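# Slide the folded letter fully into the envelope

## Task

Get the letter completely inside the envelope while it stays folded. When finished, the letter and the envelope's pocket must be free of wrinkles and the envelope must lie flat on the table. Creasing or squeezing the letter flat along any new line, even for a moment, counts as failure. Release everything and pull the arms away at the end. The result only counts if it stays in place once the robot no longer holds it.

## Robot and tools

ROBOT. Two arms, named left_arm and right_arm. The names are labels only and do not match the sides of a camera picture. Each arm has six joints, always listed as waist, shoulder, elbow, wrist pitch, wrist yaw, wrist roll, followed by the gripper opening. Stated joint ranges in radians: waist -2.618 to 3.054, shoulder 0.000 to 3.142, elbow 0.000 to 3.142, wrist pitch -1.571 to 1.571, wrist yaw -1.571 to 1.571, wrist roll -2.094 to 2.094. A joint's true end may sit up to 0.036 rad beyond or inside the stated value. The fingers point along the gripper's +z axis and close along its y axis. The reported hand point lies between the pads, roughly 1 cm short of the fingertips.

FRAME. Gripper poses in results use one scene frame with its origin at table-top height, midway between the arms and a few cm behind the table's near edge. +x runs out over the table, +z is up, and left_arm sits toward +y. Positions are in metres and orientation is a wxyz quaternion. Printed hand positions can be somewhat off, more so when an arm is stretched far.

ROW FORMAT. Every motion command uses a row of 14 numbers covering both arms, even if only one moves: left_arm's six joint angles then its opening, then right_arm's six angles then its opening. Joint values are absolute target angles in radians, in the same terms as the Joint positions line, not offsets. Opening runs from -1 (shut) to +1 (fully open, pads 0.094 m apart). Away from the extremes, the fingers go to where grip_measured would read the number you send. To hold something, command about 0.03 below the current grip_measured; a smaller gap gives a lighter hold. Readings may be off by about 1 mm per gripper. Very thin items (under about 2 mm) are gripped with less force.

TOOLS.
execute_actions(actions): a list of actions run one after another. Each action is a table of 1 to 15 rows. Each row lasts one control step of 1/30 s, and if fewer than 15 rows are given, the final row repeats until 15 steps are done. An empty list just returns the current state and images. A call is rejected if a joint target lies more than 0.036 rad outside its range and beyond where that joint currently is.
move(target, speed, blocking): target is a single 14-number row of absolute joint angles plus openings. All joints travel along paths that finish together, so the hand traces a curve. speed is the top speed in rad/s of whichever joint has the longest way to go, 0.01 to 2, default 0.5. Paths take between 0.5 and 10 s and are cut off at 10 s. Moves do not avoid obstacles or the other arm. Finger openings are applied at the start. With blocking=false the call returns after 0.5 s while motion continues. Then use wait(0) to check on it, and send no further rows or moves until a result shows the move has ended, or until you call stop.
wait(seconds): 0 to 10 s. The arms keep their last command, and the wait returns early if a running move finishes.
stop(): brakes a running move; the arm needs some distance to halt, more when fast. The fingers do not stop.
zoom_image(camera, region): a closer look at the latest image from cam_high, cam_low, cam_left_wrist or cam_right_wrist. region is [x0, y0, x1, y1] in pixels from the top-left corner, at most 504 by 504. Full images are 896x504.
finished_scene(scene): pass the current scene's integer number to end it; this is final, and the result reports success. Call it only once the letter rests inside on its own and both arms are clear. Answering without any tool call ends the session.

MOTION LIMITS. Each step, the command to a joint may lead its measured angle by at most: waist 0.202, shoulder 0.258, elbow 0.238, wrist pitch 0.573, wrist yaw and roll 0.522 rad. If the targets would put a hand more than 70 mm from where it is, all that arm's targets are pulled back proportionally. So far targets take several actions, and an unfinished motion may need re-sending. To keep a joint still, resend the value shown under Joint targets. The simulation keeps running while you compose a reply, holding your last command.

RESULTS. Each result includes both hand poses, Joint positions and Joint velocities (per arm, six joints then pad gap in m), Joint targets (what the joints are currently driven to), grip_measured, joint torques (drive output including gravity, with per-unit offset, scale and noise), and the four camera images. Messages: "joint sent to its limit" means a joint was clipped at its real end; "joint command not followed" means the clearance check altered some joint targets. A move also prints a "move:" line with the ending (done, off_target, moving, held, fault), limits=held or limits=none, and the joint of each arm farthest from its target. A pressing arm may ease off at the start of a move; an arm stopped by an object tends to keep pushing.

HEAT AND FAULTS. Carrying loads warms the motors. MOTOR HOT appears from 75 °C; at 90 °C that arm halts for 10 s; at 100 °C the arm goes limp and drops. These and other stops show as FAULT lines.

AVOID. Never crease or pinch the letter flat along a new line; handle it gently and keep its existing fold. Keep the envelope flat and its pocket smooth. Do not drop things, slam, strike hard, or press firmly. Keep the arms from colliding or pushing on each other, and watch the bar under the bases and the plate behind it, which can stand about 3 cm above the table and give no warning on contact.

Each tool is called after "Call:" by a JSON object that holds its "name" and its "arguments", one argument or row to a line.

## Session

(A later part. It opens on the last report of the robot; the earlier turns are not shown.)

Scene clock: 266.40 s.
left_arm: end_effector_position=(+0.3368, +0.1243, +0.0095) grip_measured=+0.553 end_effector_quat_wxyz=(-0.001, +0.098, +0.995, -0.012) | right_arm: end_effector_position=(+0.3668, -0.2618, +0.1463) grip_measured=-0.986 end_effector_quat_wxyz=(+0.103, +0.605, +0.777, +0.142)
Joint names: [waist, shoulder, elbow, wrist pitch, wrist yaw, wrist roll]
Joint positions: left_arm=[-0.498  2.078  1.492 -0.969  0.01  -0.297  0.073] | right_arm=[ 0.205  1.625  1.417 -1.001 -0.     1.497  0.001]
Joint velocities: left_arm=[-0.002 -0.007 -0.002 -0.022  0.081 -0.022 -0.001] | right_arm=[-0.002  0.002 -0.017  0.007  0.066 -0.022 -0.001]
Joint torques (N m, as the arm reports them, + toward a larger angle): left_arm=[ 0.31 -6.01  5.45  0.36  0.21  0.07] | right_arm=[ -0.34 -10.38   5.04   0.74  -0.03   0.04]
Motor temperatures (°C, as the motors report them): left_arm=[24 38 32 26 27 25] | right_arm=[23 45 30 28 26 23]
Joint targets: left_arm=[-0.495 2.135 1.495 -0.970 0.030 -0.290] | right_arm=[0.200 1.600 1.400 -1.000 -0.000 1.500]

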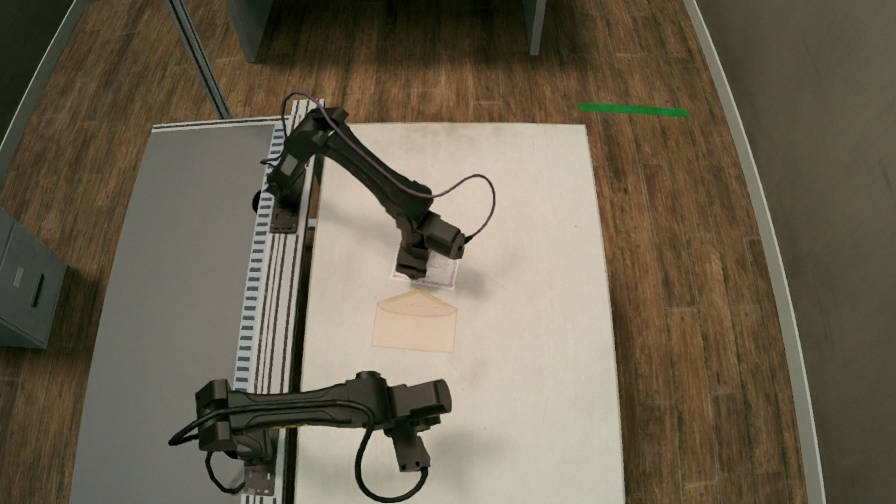

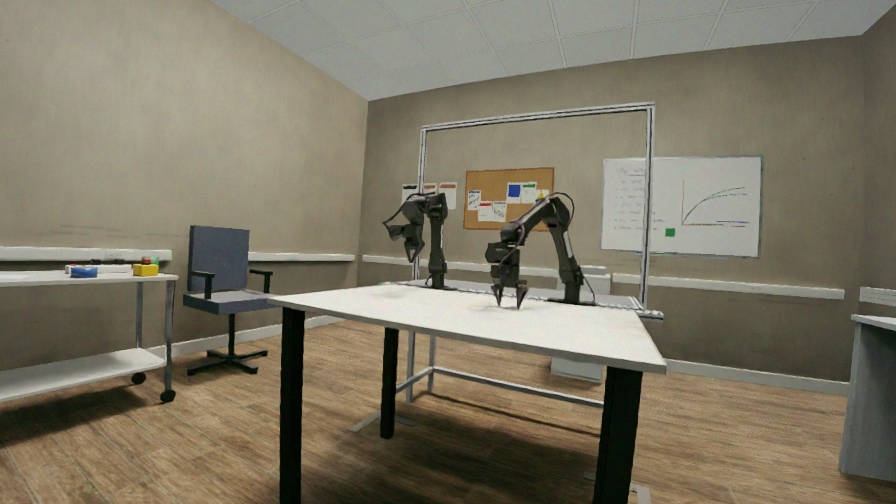

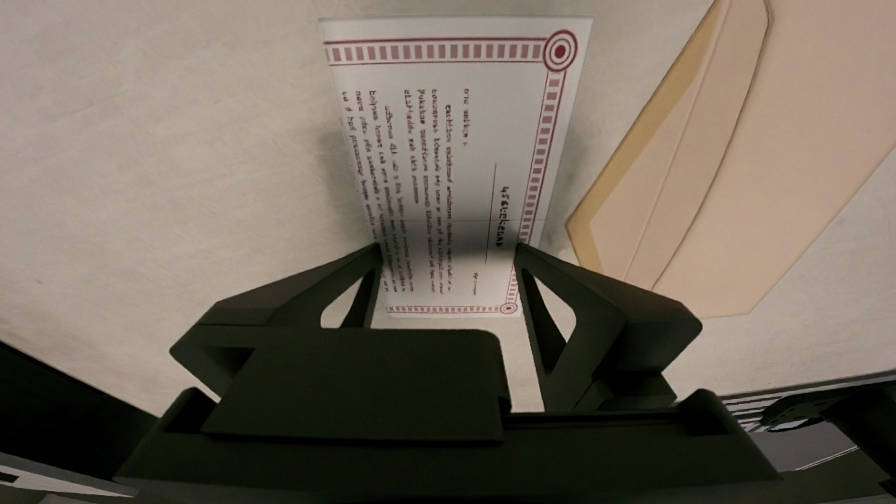

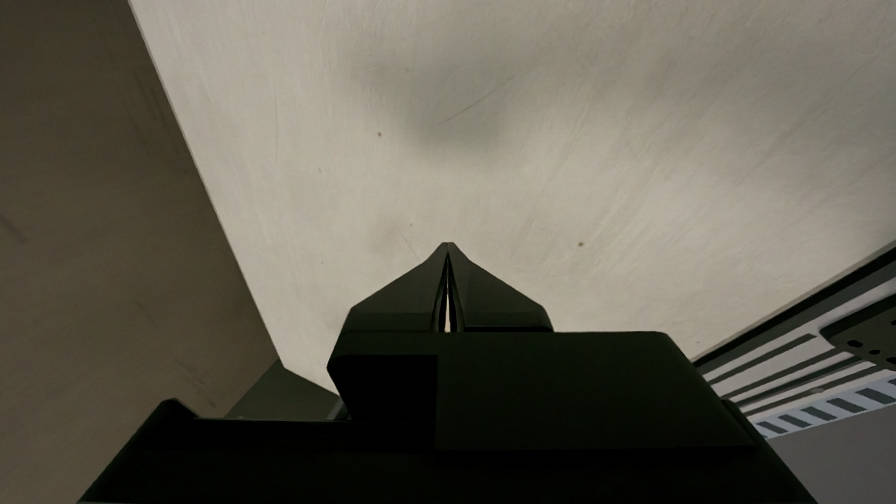

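Call:
{"name": "move", "arguments": {
  "target": [-0.495,2.0,1.5,-0.97,0,-0.29,0.55,0.6,2.0,1.7,-1.11,0,1.5,-1],
  "speed": 0.4
}}

Call:
{"name": "move", "arguments": {
  "target": [-0.335,2.04,1.55,-0.98,0,-0.15,-1,0.70,2.24,1.86,-1.11,0,1.5,-1],
  "speed": 0.3
}}

Call:
{"name": "execute_actions", "arguments": {
  "actions": [
    [[-0.335,2.08,1.55,-0.98,0,-0.15,-1,0.70,2.27,1.86,-1.11,0,1.5,-1]],
    [[-0.335,2.12,1.55,-0.98,0,-0.15,-1,0.70,2.30,1.85,-1.11,0,1.5,-1]],
    [[-0.335,2.15,1.54,-0.98,0,-0.15,-1,0.70,2.335,1.84,-1.11,0,1.5,-1]],
    [[-0.36,2.155,1.54,-0.98,0,-0.15,-1,0.70,2.34,1.84,-1.11,0,1.5,-1]]
  ]
}}

Scene clock: 280.00 s.
left_arm: end_effector_position=(+0.3412, +0.1224, +0.0279) grip_measured=+0.552 end_effector_quat_wxyz=(+0.022, +0.098, +0.995, -0.021) | right_arm: end_effector_position=(+0.3472, -0.1029, +0.0843) grip_measured=-0.986 end_effector_quat_wxyz=(+0.020, +0.447, +0.891, +0.073)
Joint names: [waist, shoulder, elbow, wrist pitch, wrist yaw, wrist roll]
Joint positions: left_arm=[-0.498  2.029  1.492 -0.969  0.009 -0.297  0.073] | right_arm=[ 0.593  1.998  1.667 -1.097 -0.002  1.497  0.001]
Joint velocities: left_arm=[-0.002 -0.007  0.012 -0.081  0.007  0.051 -0.001] | right_arm=[ 0.022  0.002  0.007 -0.066 -0.007  0.022  0.   ]
Joint torques (N m, as the arm reports them, + toward a larger angle): left_arm=[  0.29 -11.17   6.     0.45  -0.11   0.07] | right_arm=[  0.47 -11.73   8.22   0.27  -0.03   0.03]
Motor temperatures (°C, as the motors report them): left_arm=[24 37 32 26 27 25] | right_arm=[23 45 30 28 26 23]
Joint targets: left_arm=[-0.495 2.000 1.500 -0.970 0.000 -0.290] | right_arm=[0.600 2.000 1.700 -1.110 0.000 1.500]
move: off_target (left_arm, right_arm); limits=none; left_arm: farthest joint: the shoulder, 0.029 radians from its target (0.078 radians at the start); right_arm: farthest joint: the elbow, 0.033 radians from its target (0.283 radians at the start)

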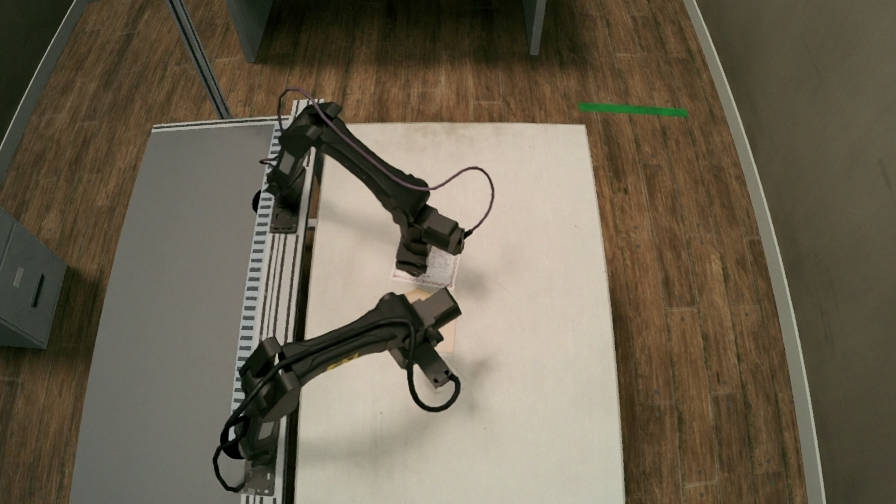

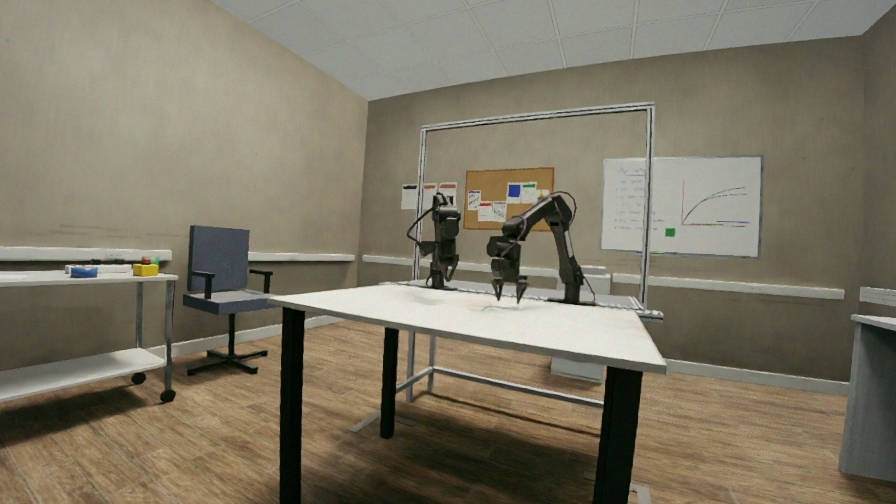

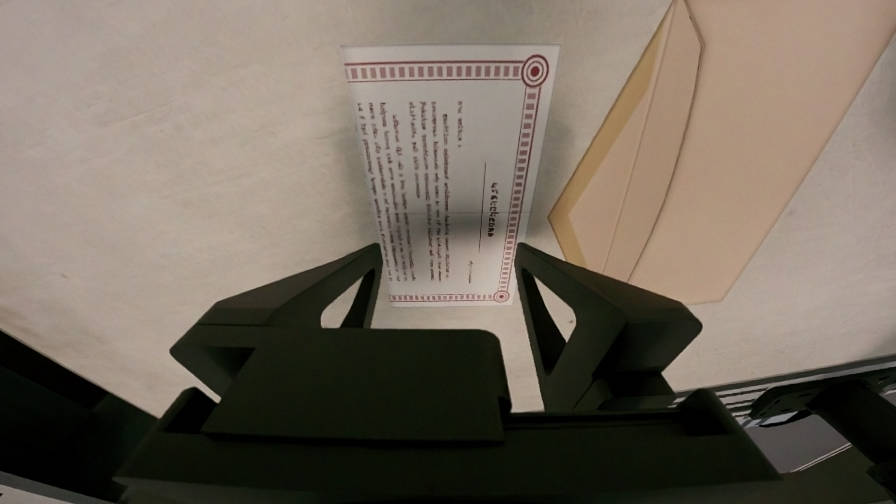

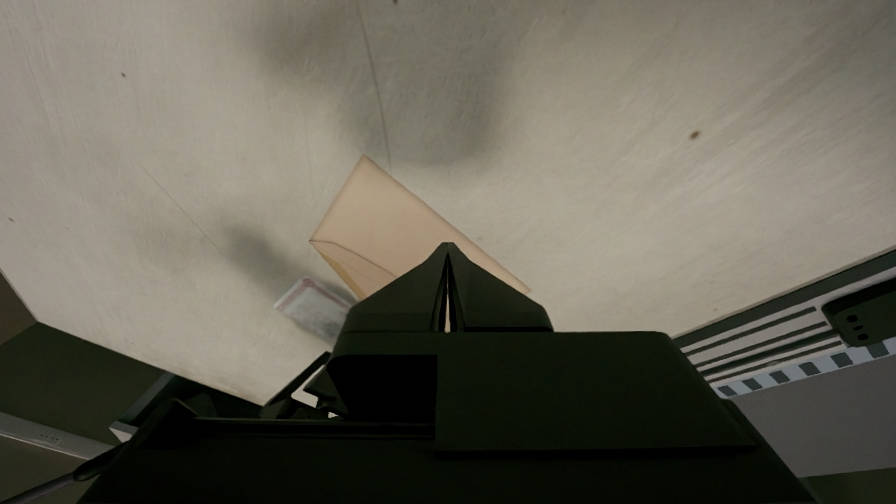

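Scene clock: 281.40 s.
left_arm: end_effector_position=(+0.3778, +0.1781, +0.0362) grip_measured=-0.980 end_effector_quat_wxyz=(+0.042, +0.085, +0.995, -0.020) | right_arm: end_effector_position=(+0.3489, -0.0506, +0.0321) grip_measured=-0.986 end_effector_quat_wxyz=(-0.001, +0.406, +0.913, +0.040)
Joint names: [waist, shoulder, elbow, wrist pitch, wrist yaw, wrist roll]
Joint positions: left_arm=[-0.335  2.029  1.528 -0.969  0.006 -0.158  0.001] | right_arm=[ 0.685  2.236  1.828 -1.099 -0.002  1.497  0.001]
Joint velocities: left_arm=[ 0.002 -0.002 -0.022 -0.022  0.037 -0.051  0.001] | right_arm=[ 0.007  0.007 -0.012  0.007  0.066  0.022  0.001]
Joint torques (N m, as the arm reports them, + toward a larger angle): left_arm=[ 0.01 -8.74  7.17  0.42 -0.09  0.07] | right_arm=[  0.92 -13.56   7.95   0.18  -0.01   0.03]
Motor temperatures (°C, as the motors report them): left_arm=[24 38 32 26 27 25] | right_arm=[23 46 30 28 26 23]
Joint targets: left_arm=[-0.335 2.040 1.550 -0.980 -0.000 -0.150] | right_arm=[0.700 2.240 1.860 -1.110 -0.000 1.500]
move: off_target (left_arm, right_arm); limits=none; left_arm: farthest joint: the elbow, 0.022 radians from its target (0.058 radians at the start); right_arm: farthest joint: the elbow, 0.032 radians from its target (0.193 radians at the start)

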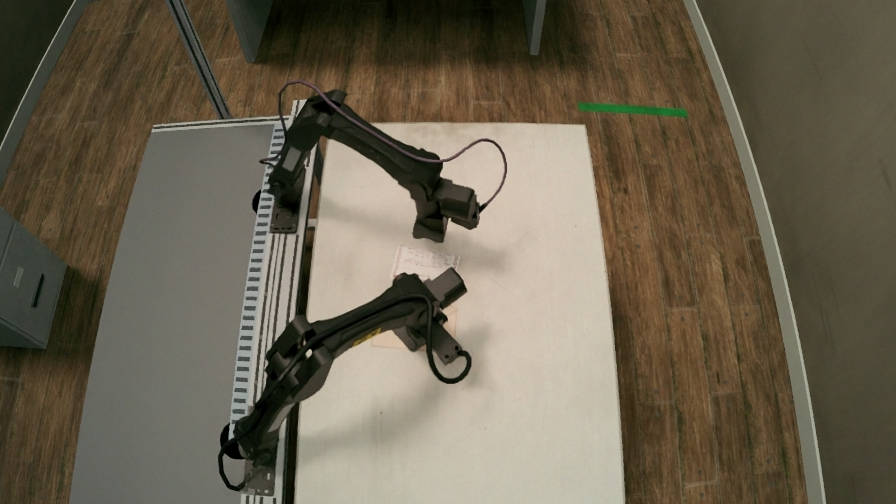

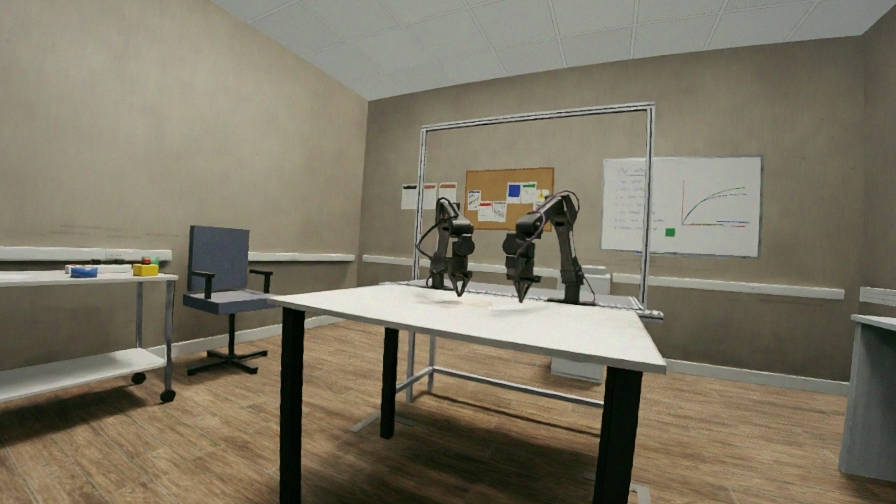

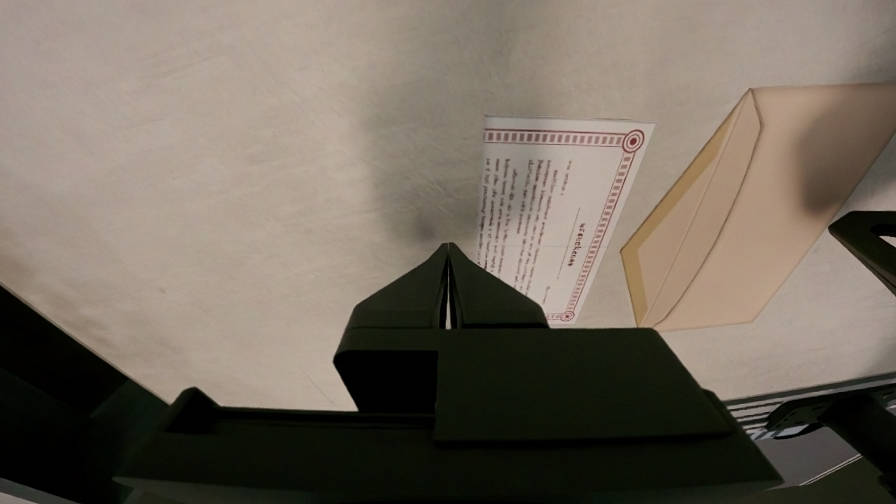

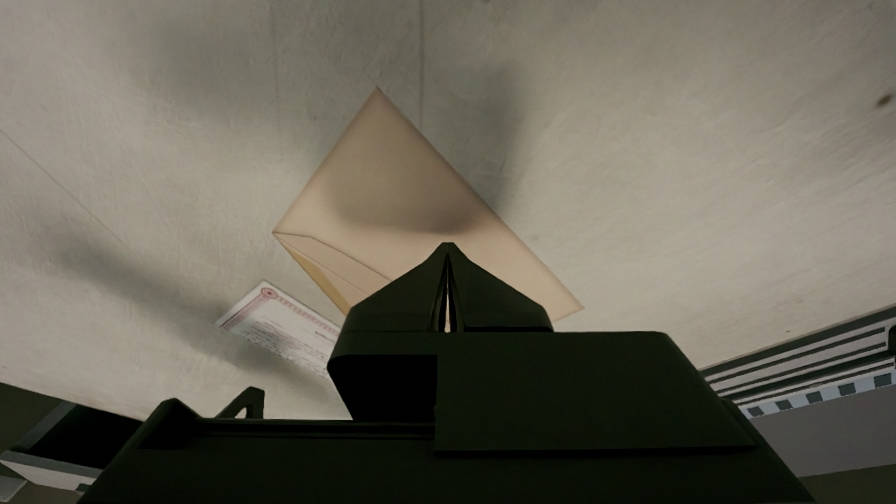

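Scene clock: 283.40 s.
left_arm: end_effector_position=(+0.3722, +0.1774, +0.0096) grip_measured=-0.980 end_effector_quat_wxyz=(+0.009, +0.092, +0.996, -0.005) | right_arm: end_effector_position=(+0.3459, -0.0520, +0.0131) grip_measured=-0.986 end_effector_quat_wxyz=(-0.012, +0.406, +0.914, +0.021)
Joint names: [waist, shoulder, elbow, wrist pitch, wrist yaw, wrist roll]
Joint positions: left_arm=[-0.347  2.104  1.536 -0.972 -0.007 -0.157  0.001] | right_arm=[ 0.685  2.285  1.835 -1.102 -0.002  1.497  0.001]
Joint velocities: left_arm=[ 0.002 -0.002 -0.002 -0.007 -0.022  0.022 -0.   ] | right_arm=[-0.012 -0.012  0.007 -0.007  0.051  0.051  0.   ]
Joint torques (N m, as the arm reports them, + toward a larger angle): left_arm=[-1.22 -6.62  5.63  0.31  0.07  0.07] | right_arm=[ 1.02 -9.45  5.98  0.13 -0.01  0.03]
Motor temperatures (°C, as the motors report them): left_arm=[24 38 32 26 27 25] | right_arm=[23 46 30 28 26 23]
Joint targets: left_arm=[-0.360 2.155 1.540 -0.980 -0.000 -0.150] | right_arm=[0.700 2.340 1.840 -1.110 -0.000 1.500]

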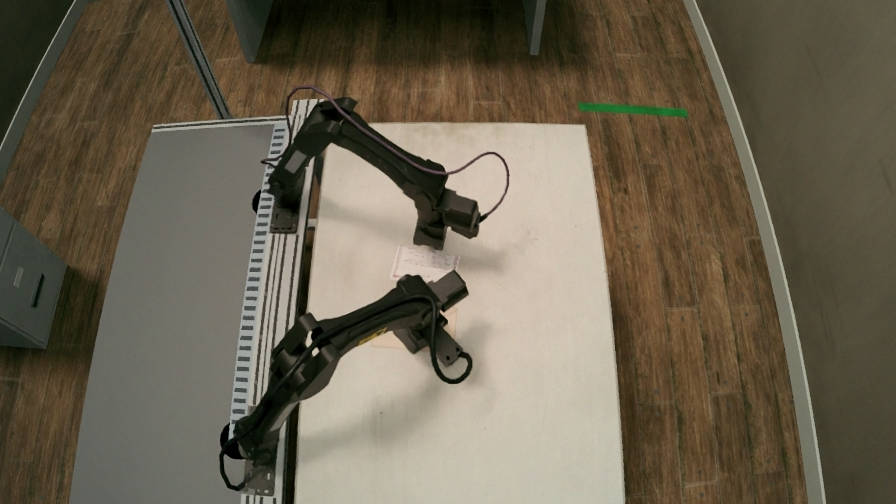

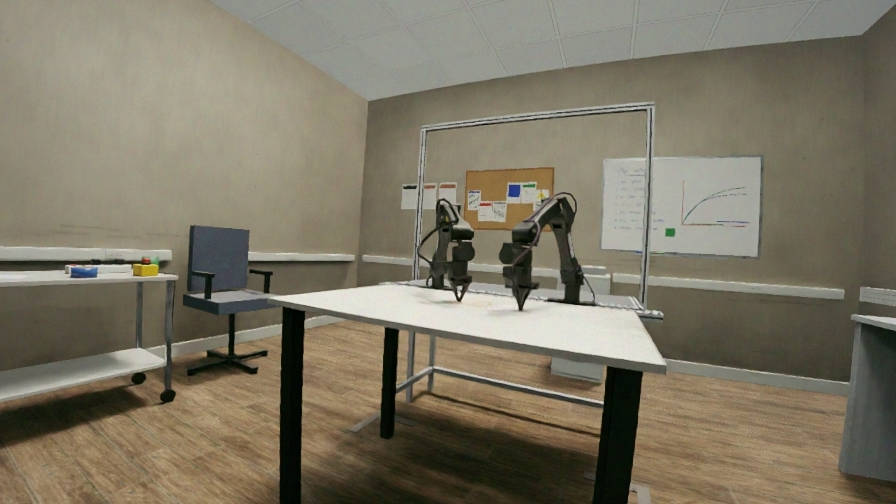

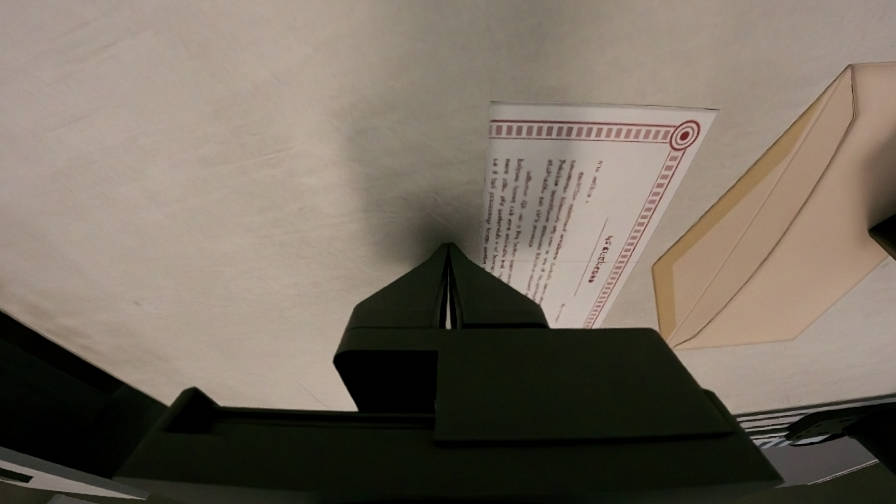

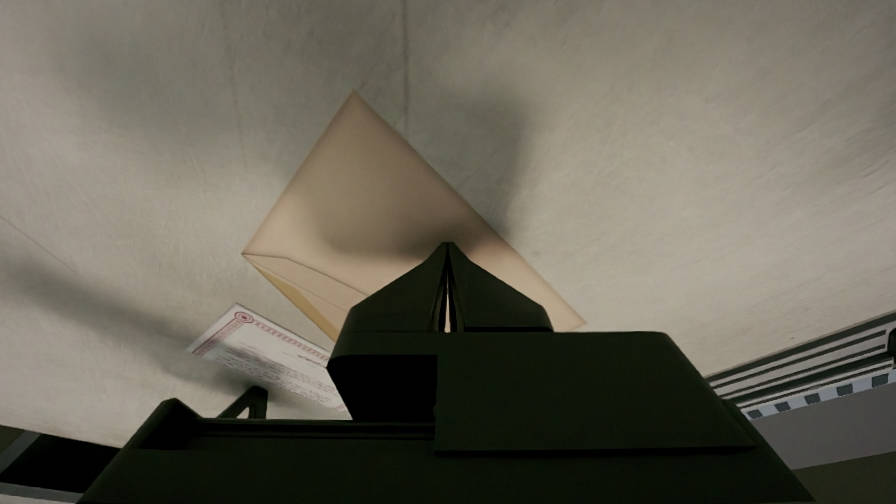

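Call:
{"name": "execute_actions", "arguments": {
  "actions": [
    [[-0.375,2.155,1.54,-0.98,0,-0.16,-1,0.70,2.34,1.84,-1.11,0,1.5,-1]],
    [[-0.39,2.155,1.54,-0.98,0,-0.18,-1,0.70,2.34,1.84,-1.11,0,1.5,-1]],
    [[-0.405,2.155,1.54,-0.98,0,-0.2,-1,0.70,2.34,1.84,-1.11,0,1.5,-1]],
    [[-0.42,2.155,1.54,-0.98,0,-0.22,-1,0.70,2.34,1.84,-1.11,0,1.5,-1]],
    [[-0.435,2.155,1.54,-0.98,0,-0.24,-1,0.70,2.34,1.84,-1.11,0,1.5,-1]],
    [[-0.45,2.155,1.54,-0.98,0,-0.26,-1,0.70,2.34,1.84,-1.11,0,1.5,-1]]
  ]
}}

Scene clock: 292.40 s.
left_arm: end_effector_position=(+0.3592, +0.1453, +0.0097) grip_measured=-0.980 end_effector_quat_wxyz=(+0.011, +0.090, +0.996, -0.000) | right_arm: end_effector_position=(+0.3459, -0.0520, +0.0131) grip_measured=-0.986 end_effector_quat_wxyz=(-0.012, +0.406, +0.914, +0.021)
Joint names: [waist, shoulder, elbow, wrist pitch, wrist yaw, wrist roll]
Joint positions: left_arm=[-0.438  2.105  1.536 -0.972 -0.019 -0.251  0.001] | right_arm=[ 0.685  2.285  1.835 -1.102 -0.002  1.497  0.001]
Joint velocities: left_arm=[-0.002  0.002 -0.007 -0.022 -0.051 -0.037  0.   ] | right_arm=[ 0.007 -0.017 -0.012 -0.037 -0.037 -0.051  0.001]
Joint torques (N m, as the arm reports them, + toward a larger angle): left_arm=[-1.08 -6.67  5.64  0.31  0.2  -0.12] | right_arm=[ 1.01 -9.43  5.99  0.14 -0.01  0.03]
Motor temperatures (°C, as the motors report them): left_arm=[24 37 32 26 27 25] | right_arm=[23 45 30 27 26 23]
Joint targets: left_arm=[-0.450 2.155 1.540 -0.980 0.000 -0.260] | right_arm=[0.700 2.340 1.840 -1.110 0.000 1.500]

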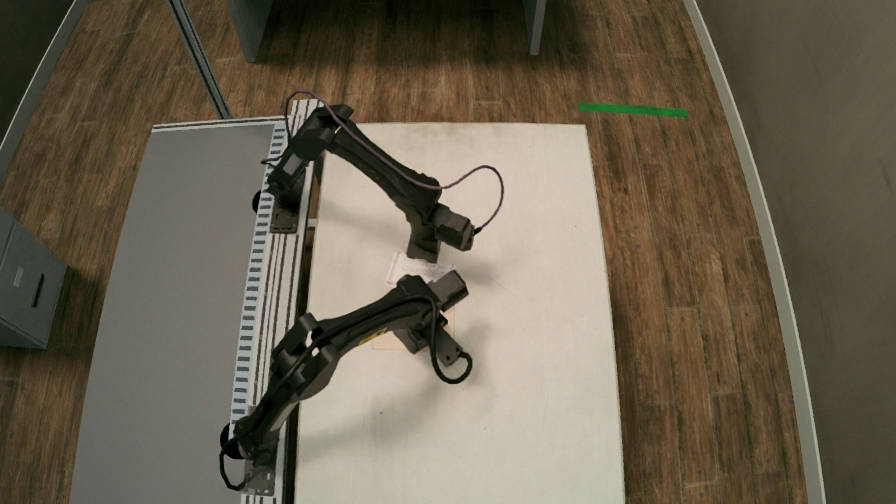

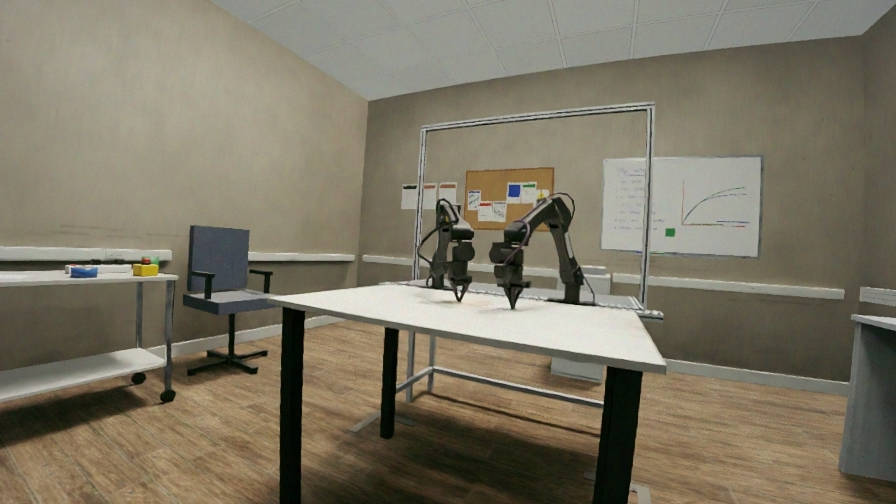

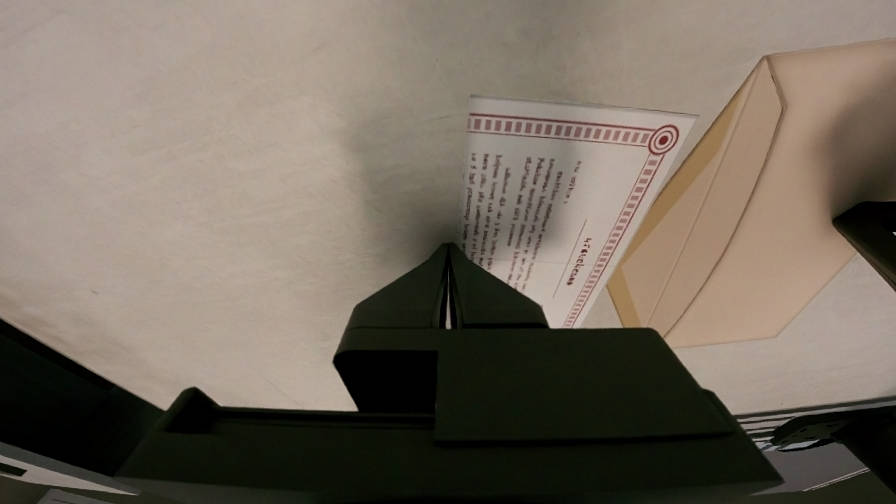

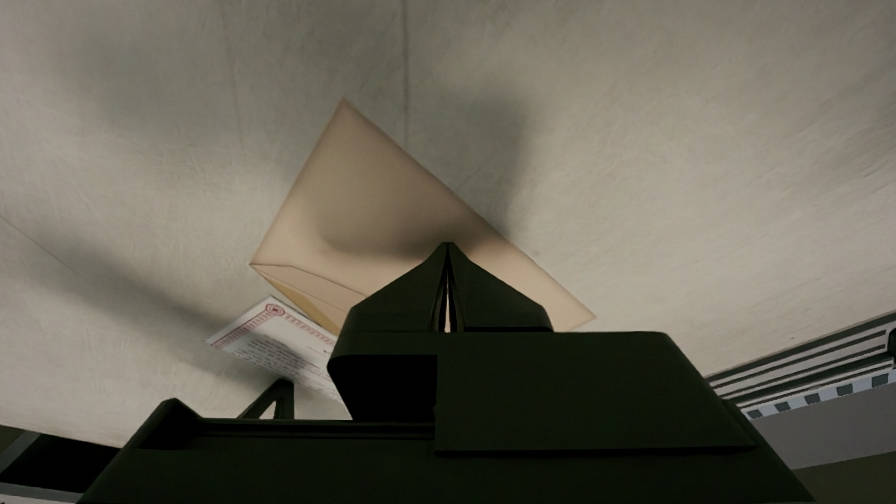

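Call:
{"name": "zoom_image", "arguments": {
  "camera": "cam_left_wrist",
  "region": [540,160,740,340]
}}

Region (540, 160, 740, 340) of cam_left_wrist's 896x504 image, scaled by 2.520, with more detail than that image has; it fills the top 454 rows of this view, and the rest is white.

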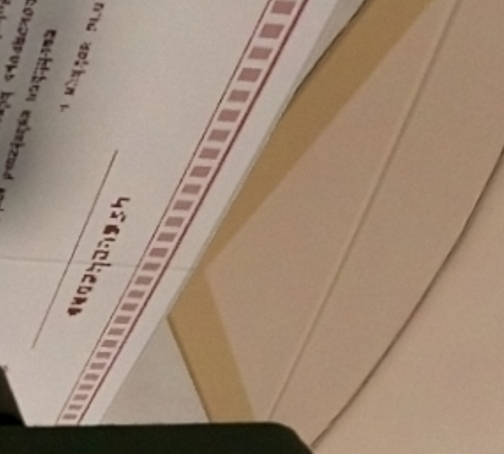

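Call:
{"name": "move", "arguments": {
  "target": [-0.42,2.03,1.54,-0.98,0,-0.26,-1,0.6,2.0,1.7,-1.11,0,1.5,-1],
  "speed": 0.4
}}

Call:
{"name": "move", "arguments": {
  "target": [-0.38,2.0,1.47,-0.97,0,1.2,0.8,0.2,1.6,1.4,-1.0,0,1.5,-1],
  "speed": 0.8
}}

Call:
{"name": "zoom_image", "arguments": {
  "camera": "cam_high",
  "region": [340,220,500,370]
}}

Scene clock: 300.67 s.
left_arm: end_effector_position=(+0.3646, +0.1461, +0.0279) grip_measured=-0.980 end_effector_quat_wxyz=(+0.031, +0.084, +0.996, -0.014) | right_arm: end_effector_position=(+0.3551, -0.0931, +0.0916) grip_measured=-0.986 end_effector_quat_wxyz=(+0.027, +0.443, +0.892, +0.085)
Joint names: [waist, shoulder, elbow, wrist pitch, wrist yaw, wrist roll]
Joint positions: left_arm=[-0.426  2.057  1.536 -0.972 -0.007 -0.252  0.001] | right_arm=[ 0.603  2.018  1.72  -1.102 -0.002  1.497  0.001]
Joint velocities: left_arm=[ 0.002 -0.002  0.002 -0.154  0.007 -0.051 -0.001] | right_arm=[-0.017 -0.002 -0.007  0.051  0.051  0.022 -0.   ]
Joint torques (N m, as the arm reports them, + toward a larger angle): left_arm=[  0.55 -11.31   5.7    0.42   0.03  -0.06] | right_arm=[ -0.17 -13.64   4.54   0.35  -0.01   0.03]
Motor temperatures (°C, as the motors report them): left_arm=[24 37 32 26 27 25] | right_arm=[23 46 30 27 26 23]
Joint targets: left_arm=[-0.420 2.030 1.540 -0.980 -0.000 -0.260] | right_arm=[0.600 2.000 1.700 -1.110 0.000 1.500]
move: off_target (left_arm); limits=none; left_arm: farthest joint: the shoulder, 0.027 radians from its target (0.075 radians at the start); right_arm: farthest joint: the elbow, 0.020 radians from its target (0.135 radians at the start)

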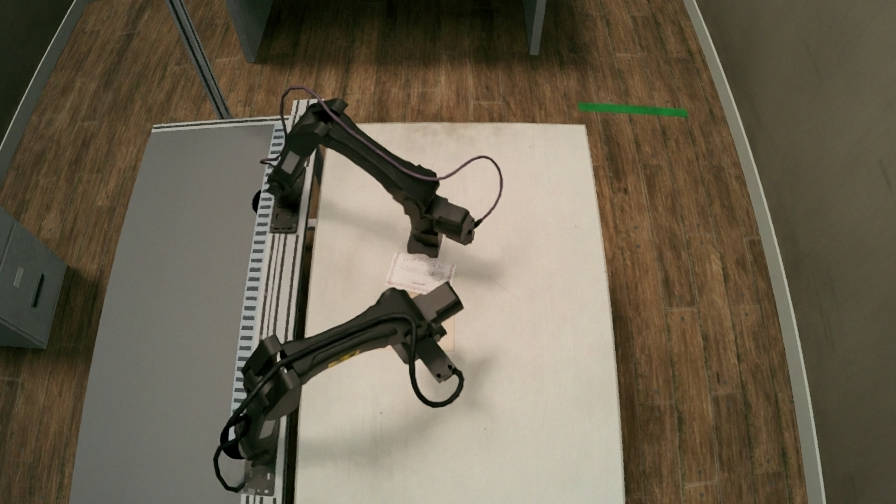

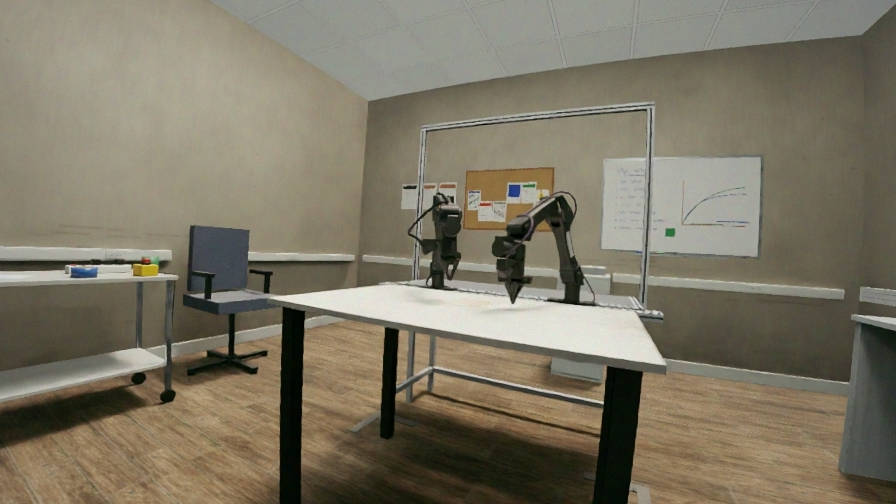

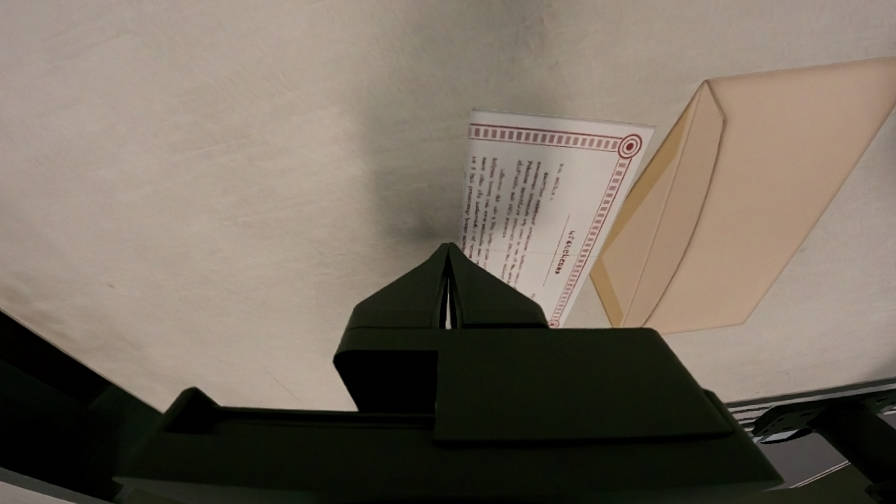

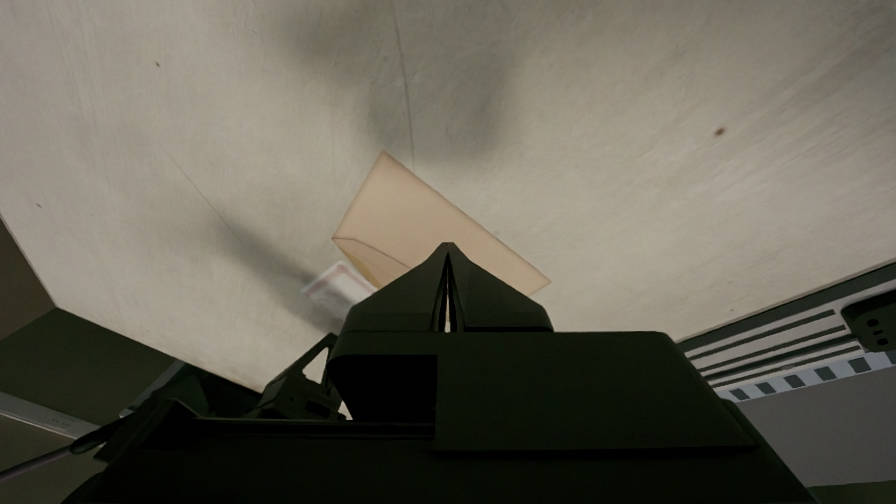

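Scene clock: 303.37 s.
left_arm: end_effector_position=(+0.3573, +0.1663, +0.0243) grip_measured=+0.798 end_effector_quat_wxyz=(+0.021, +0.707, +0.707, +0.006) | right_arm: end_effector_position=(+0.3667, -0.2613, +0.1462) grip_measured=-0.986 end_effector_quat_wxyz=(+0.102, +0.605, +0.777, +0.143)
Joint names: [waist, shoulder, elbow, wrist pitch, wrist yaw, wrist roll]
Joint positions: left_arm=[-0.386  2.03   1.483 -0.972 -0.006  1.192  0.084] | right_arm=[ 0.206  1.626  1.417 -1.001 -0.002  1.497  0.001]
Joint velocities: left_arm=[ 0.002 -0.002 -0.002 -0.066 -0.022 -0.081 -0.   ] | right_arm=[ 0.022  0.007 -0.012 -0.051 -0.037  0.066 -0.   ]
Joint torques (N m, as the arm reports them, + toward a larger angle): left_arm=[  0.54 -11.26   4.38   0.46   0.05   0.05] | right_arm=[ -0.35 -10.38   5.02   0.74   0.     0.03]
Motor temperatures (°C, as the motors report them): left_arm=[24 38 32 26 27 25] | right_arm=[23 46 30 27 26 23]
Joint targets: left_arm=[-0.380 2.000 1.470 -0.970 0.000 1.200] | right_arm=[0.200 1.600 1.400 -1.000 -0.000 1.500]
move: off_target (left_arm, right_arm); limits=none; left_arm: farthest joint: the shoulder, 0.030 radians from its target (0.057 radians at the start); right_arm: farthest joint: the shoulder, 0.026 radians from its target (0.418 radians at the start)

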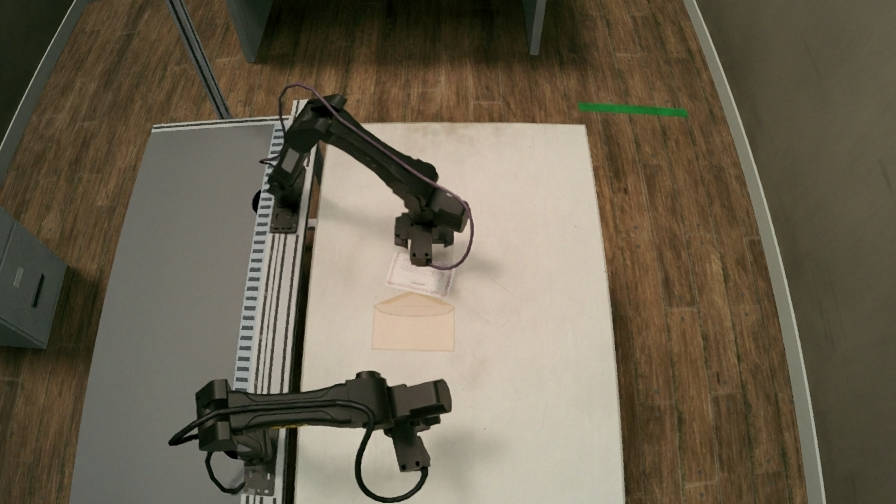

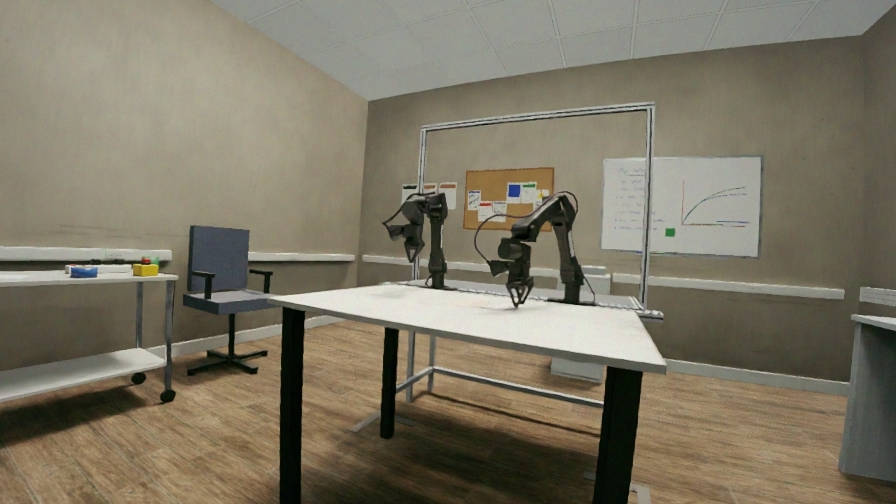

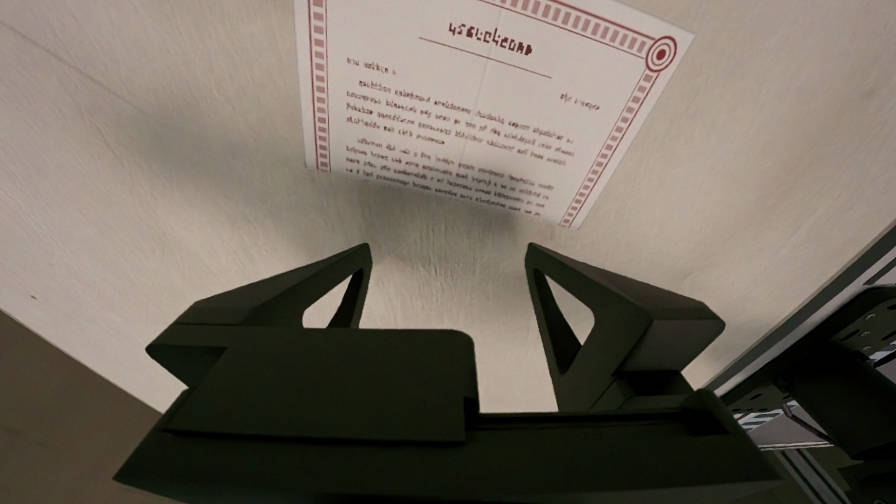

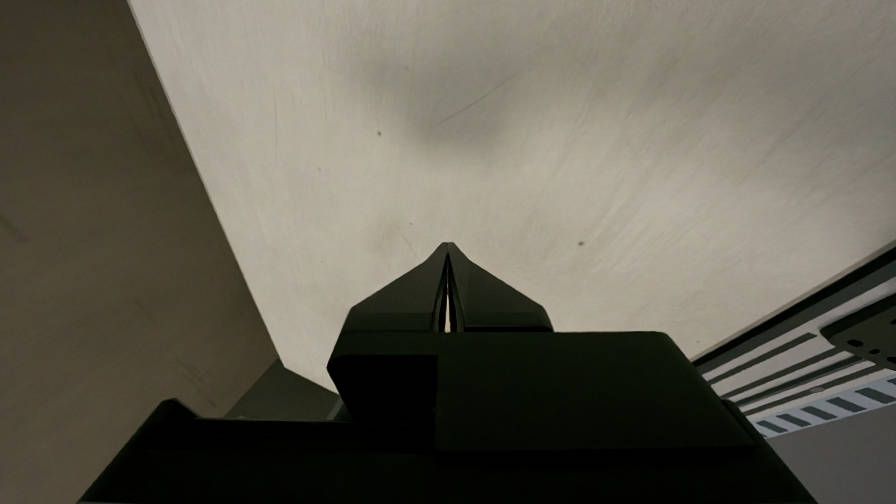

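Region (340, 220, 500, 370) of cam_high's 896x504 image, scaled by 3.150, with more detail than that image has; it fills the top 472 rows of this view, and the rest is white.

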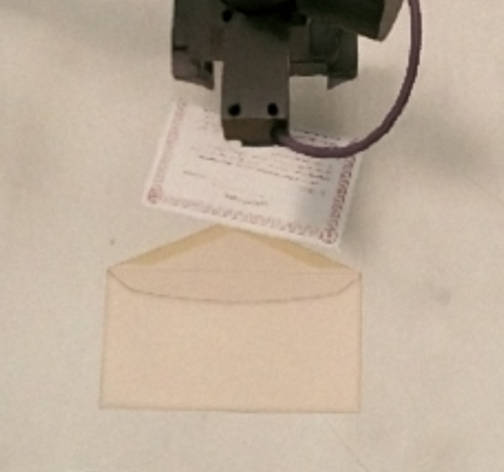

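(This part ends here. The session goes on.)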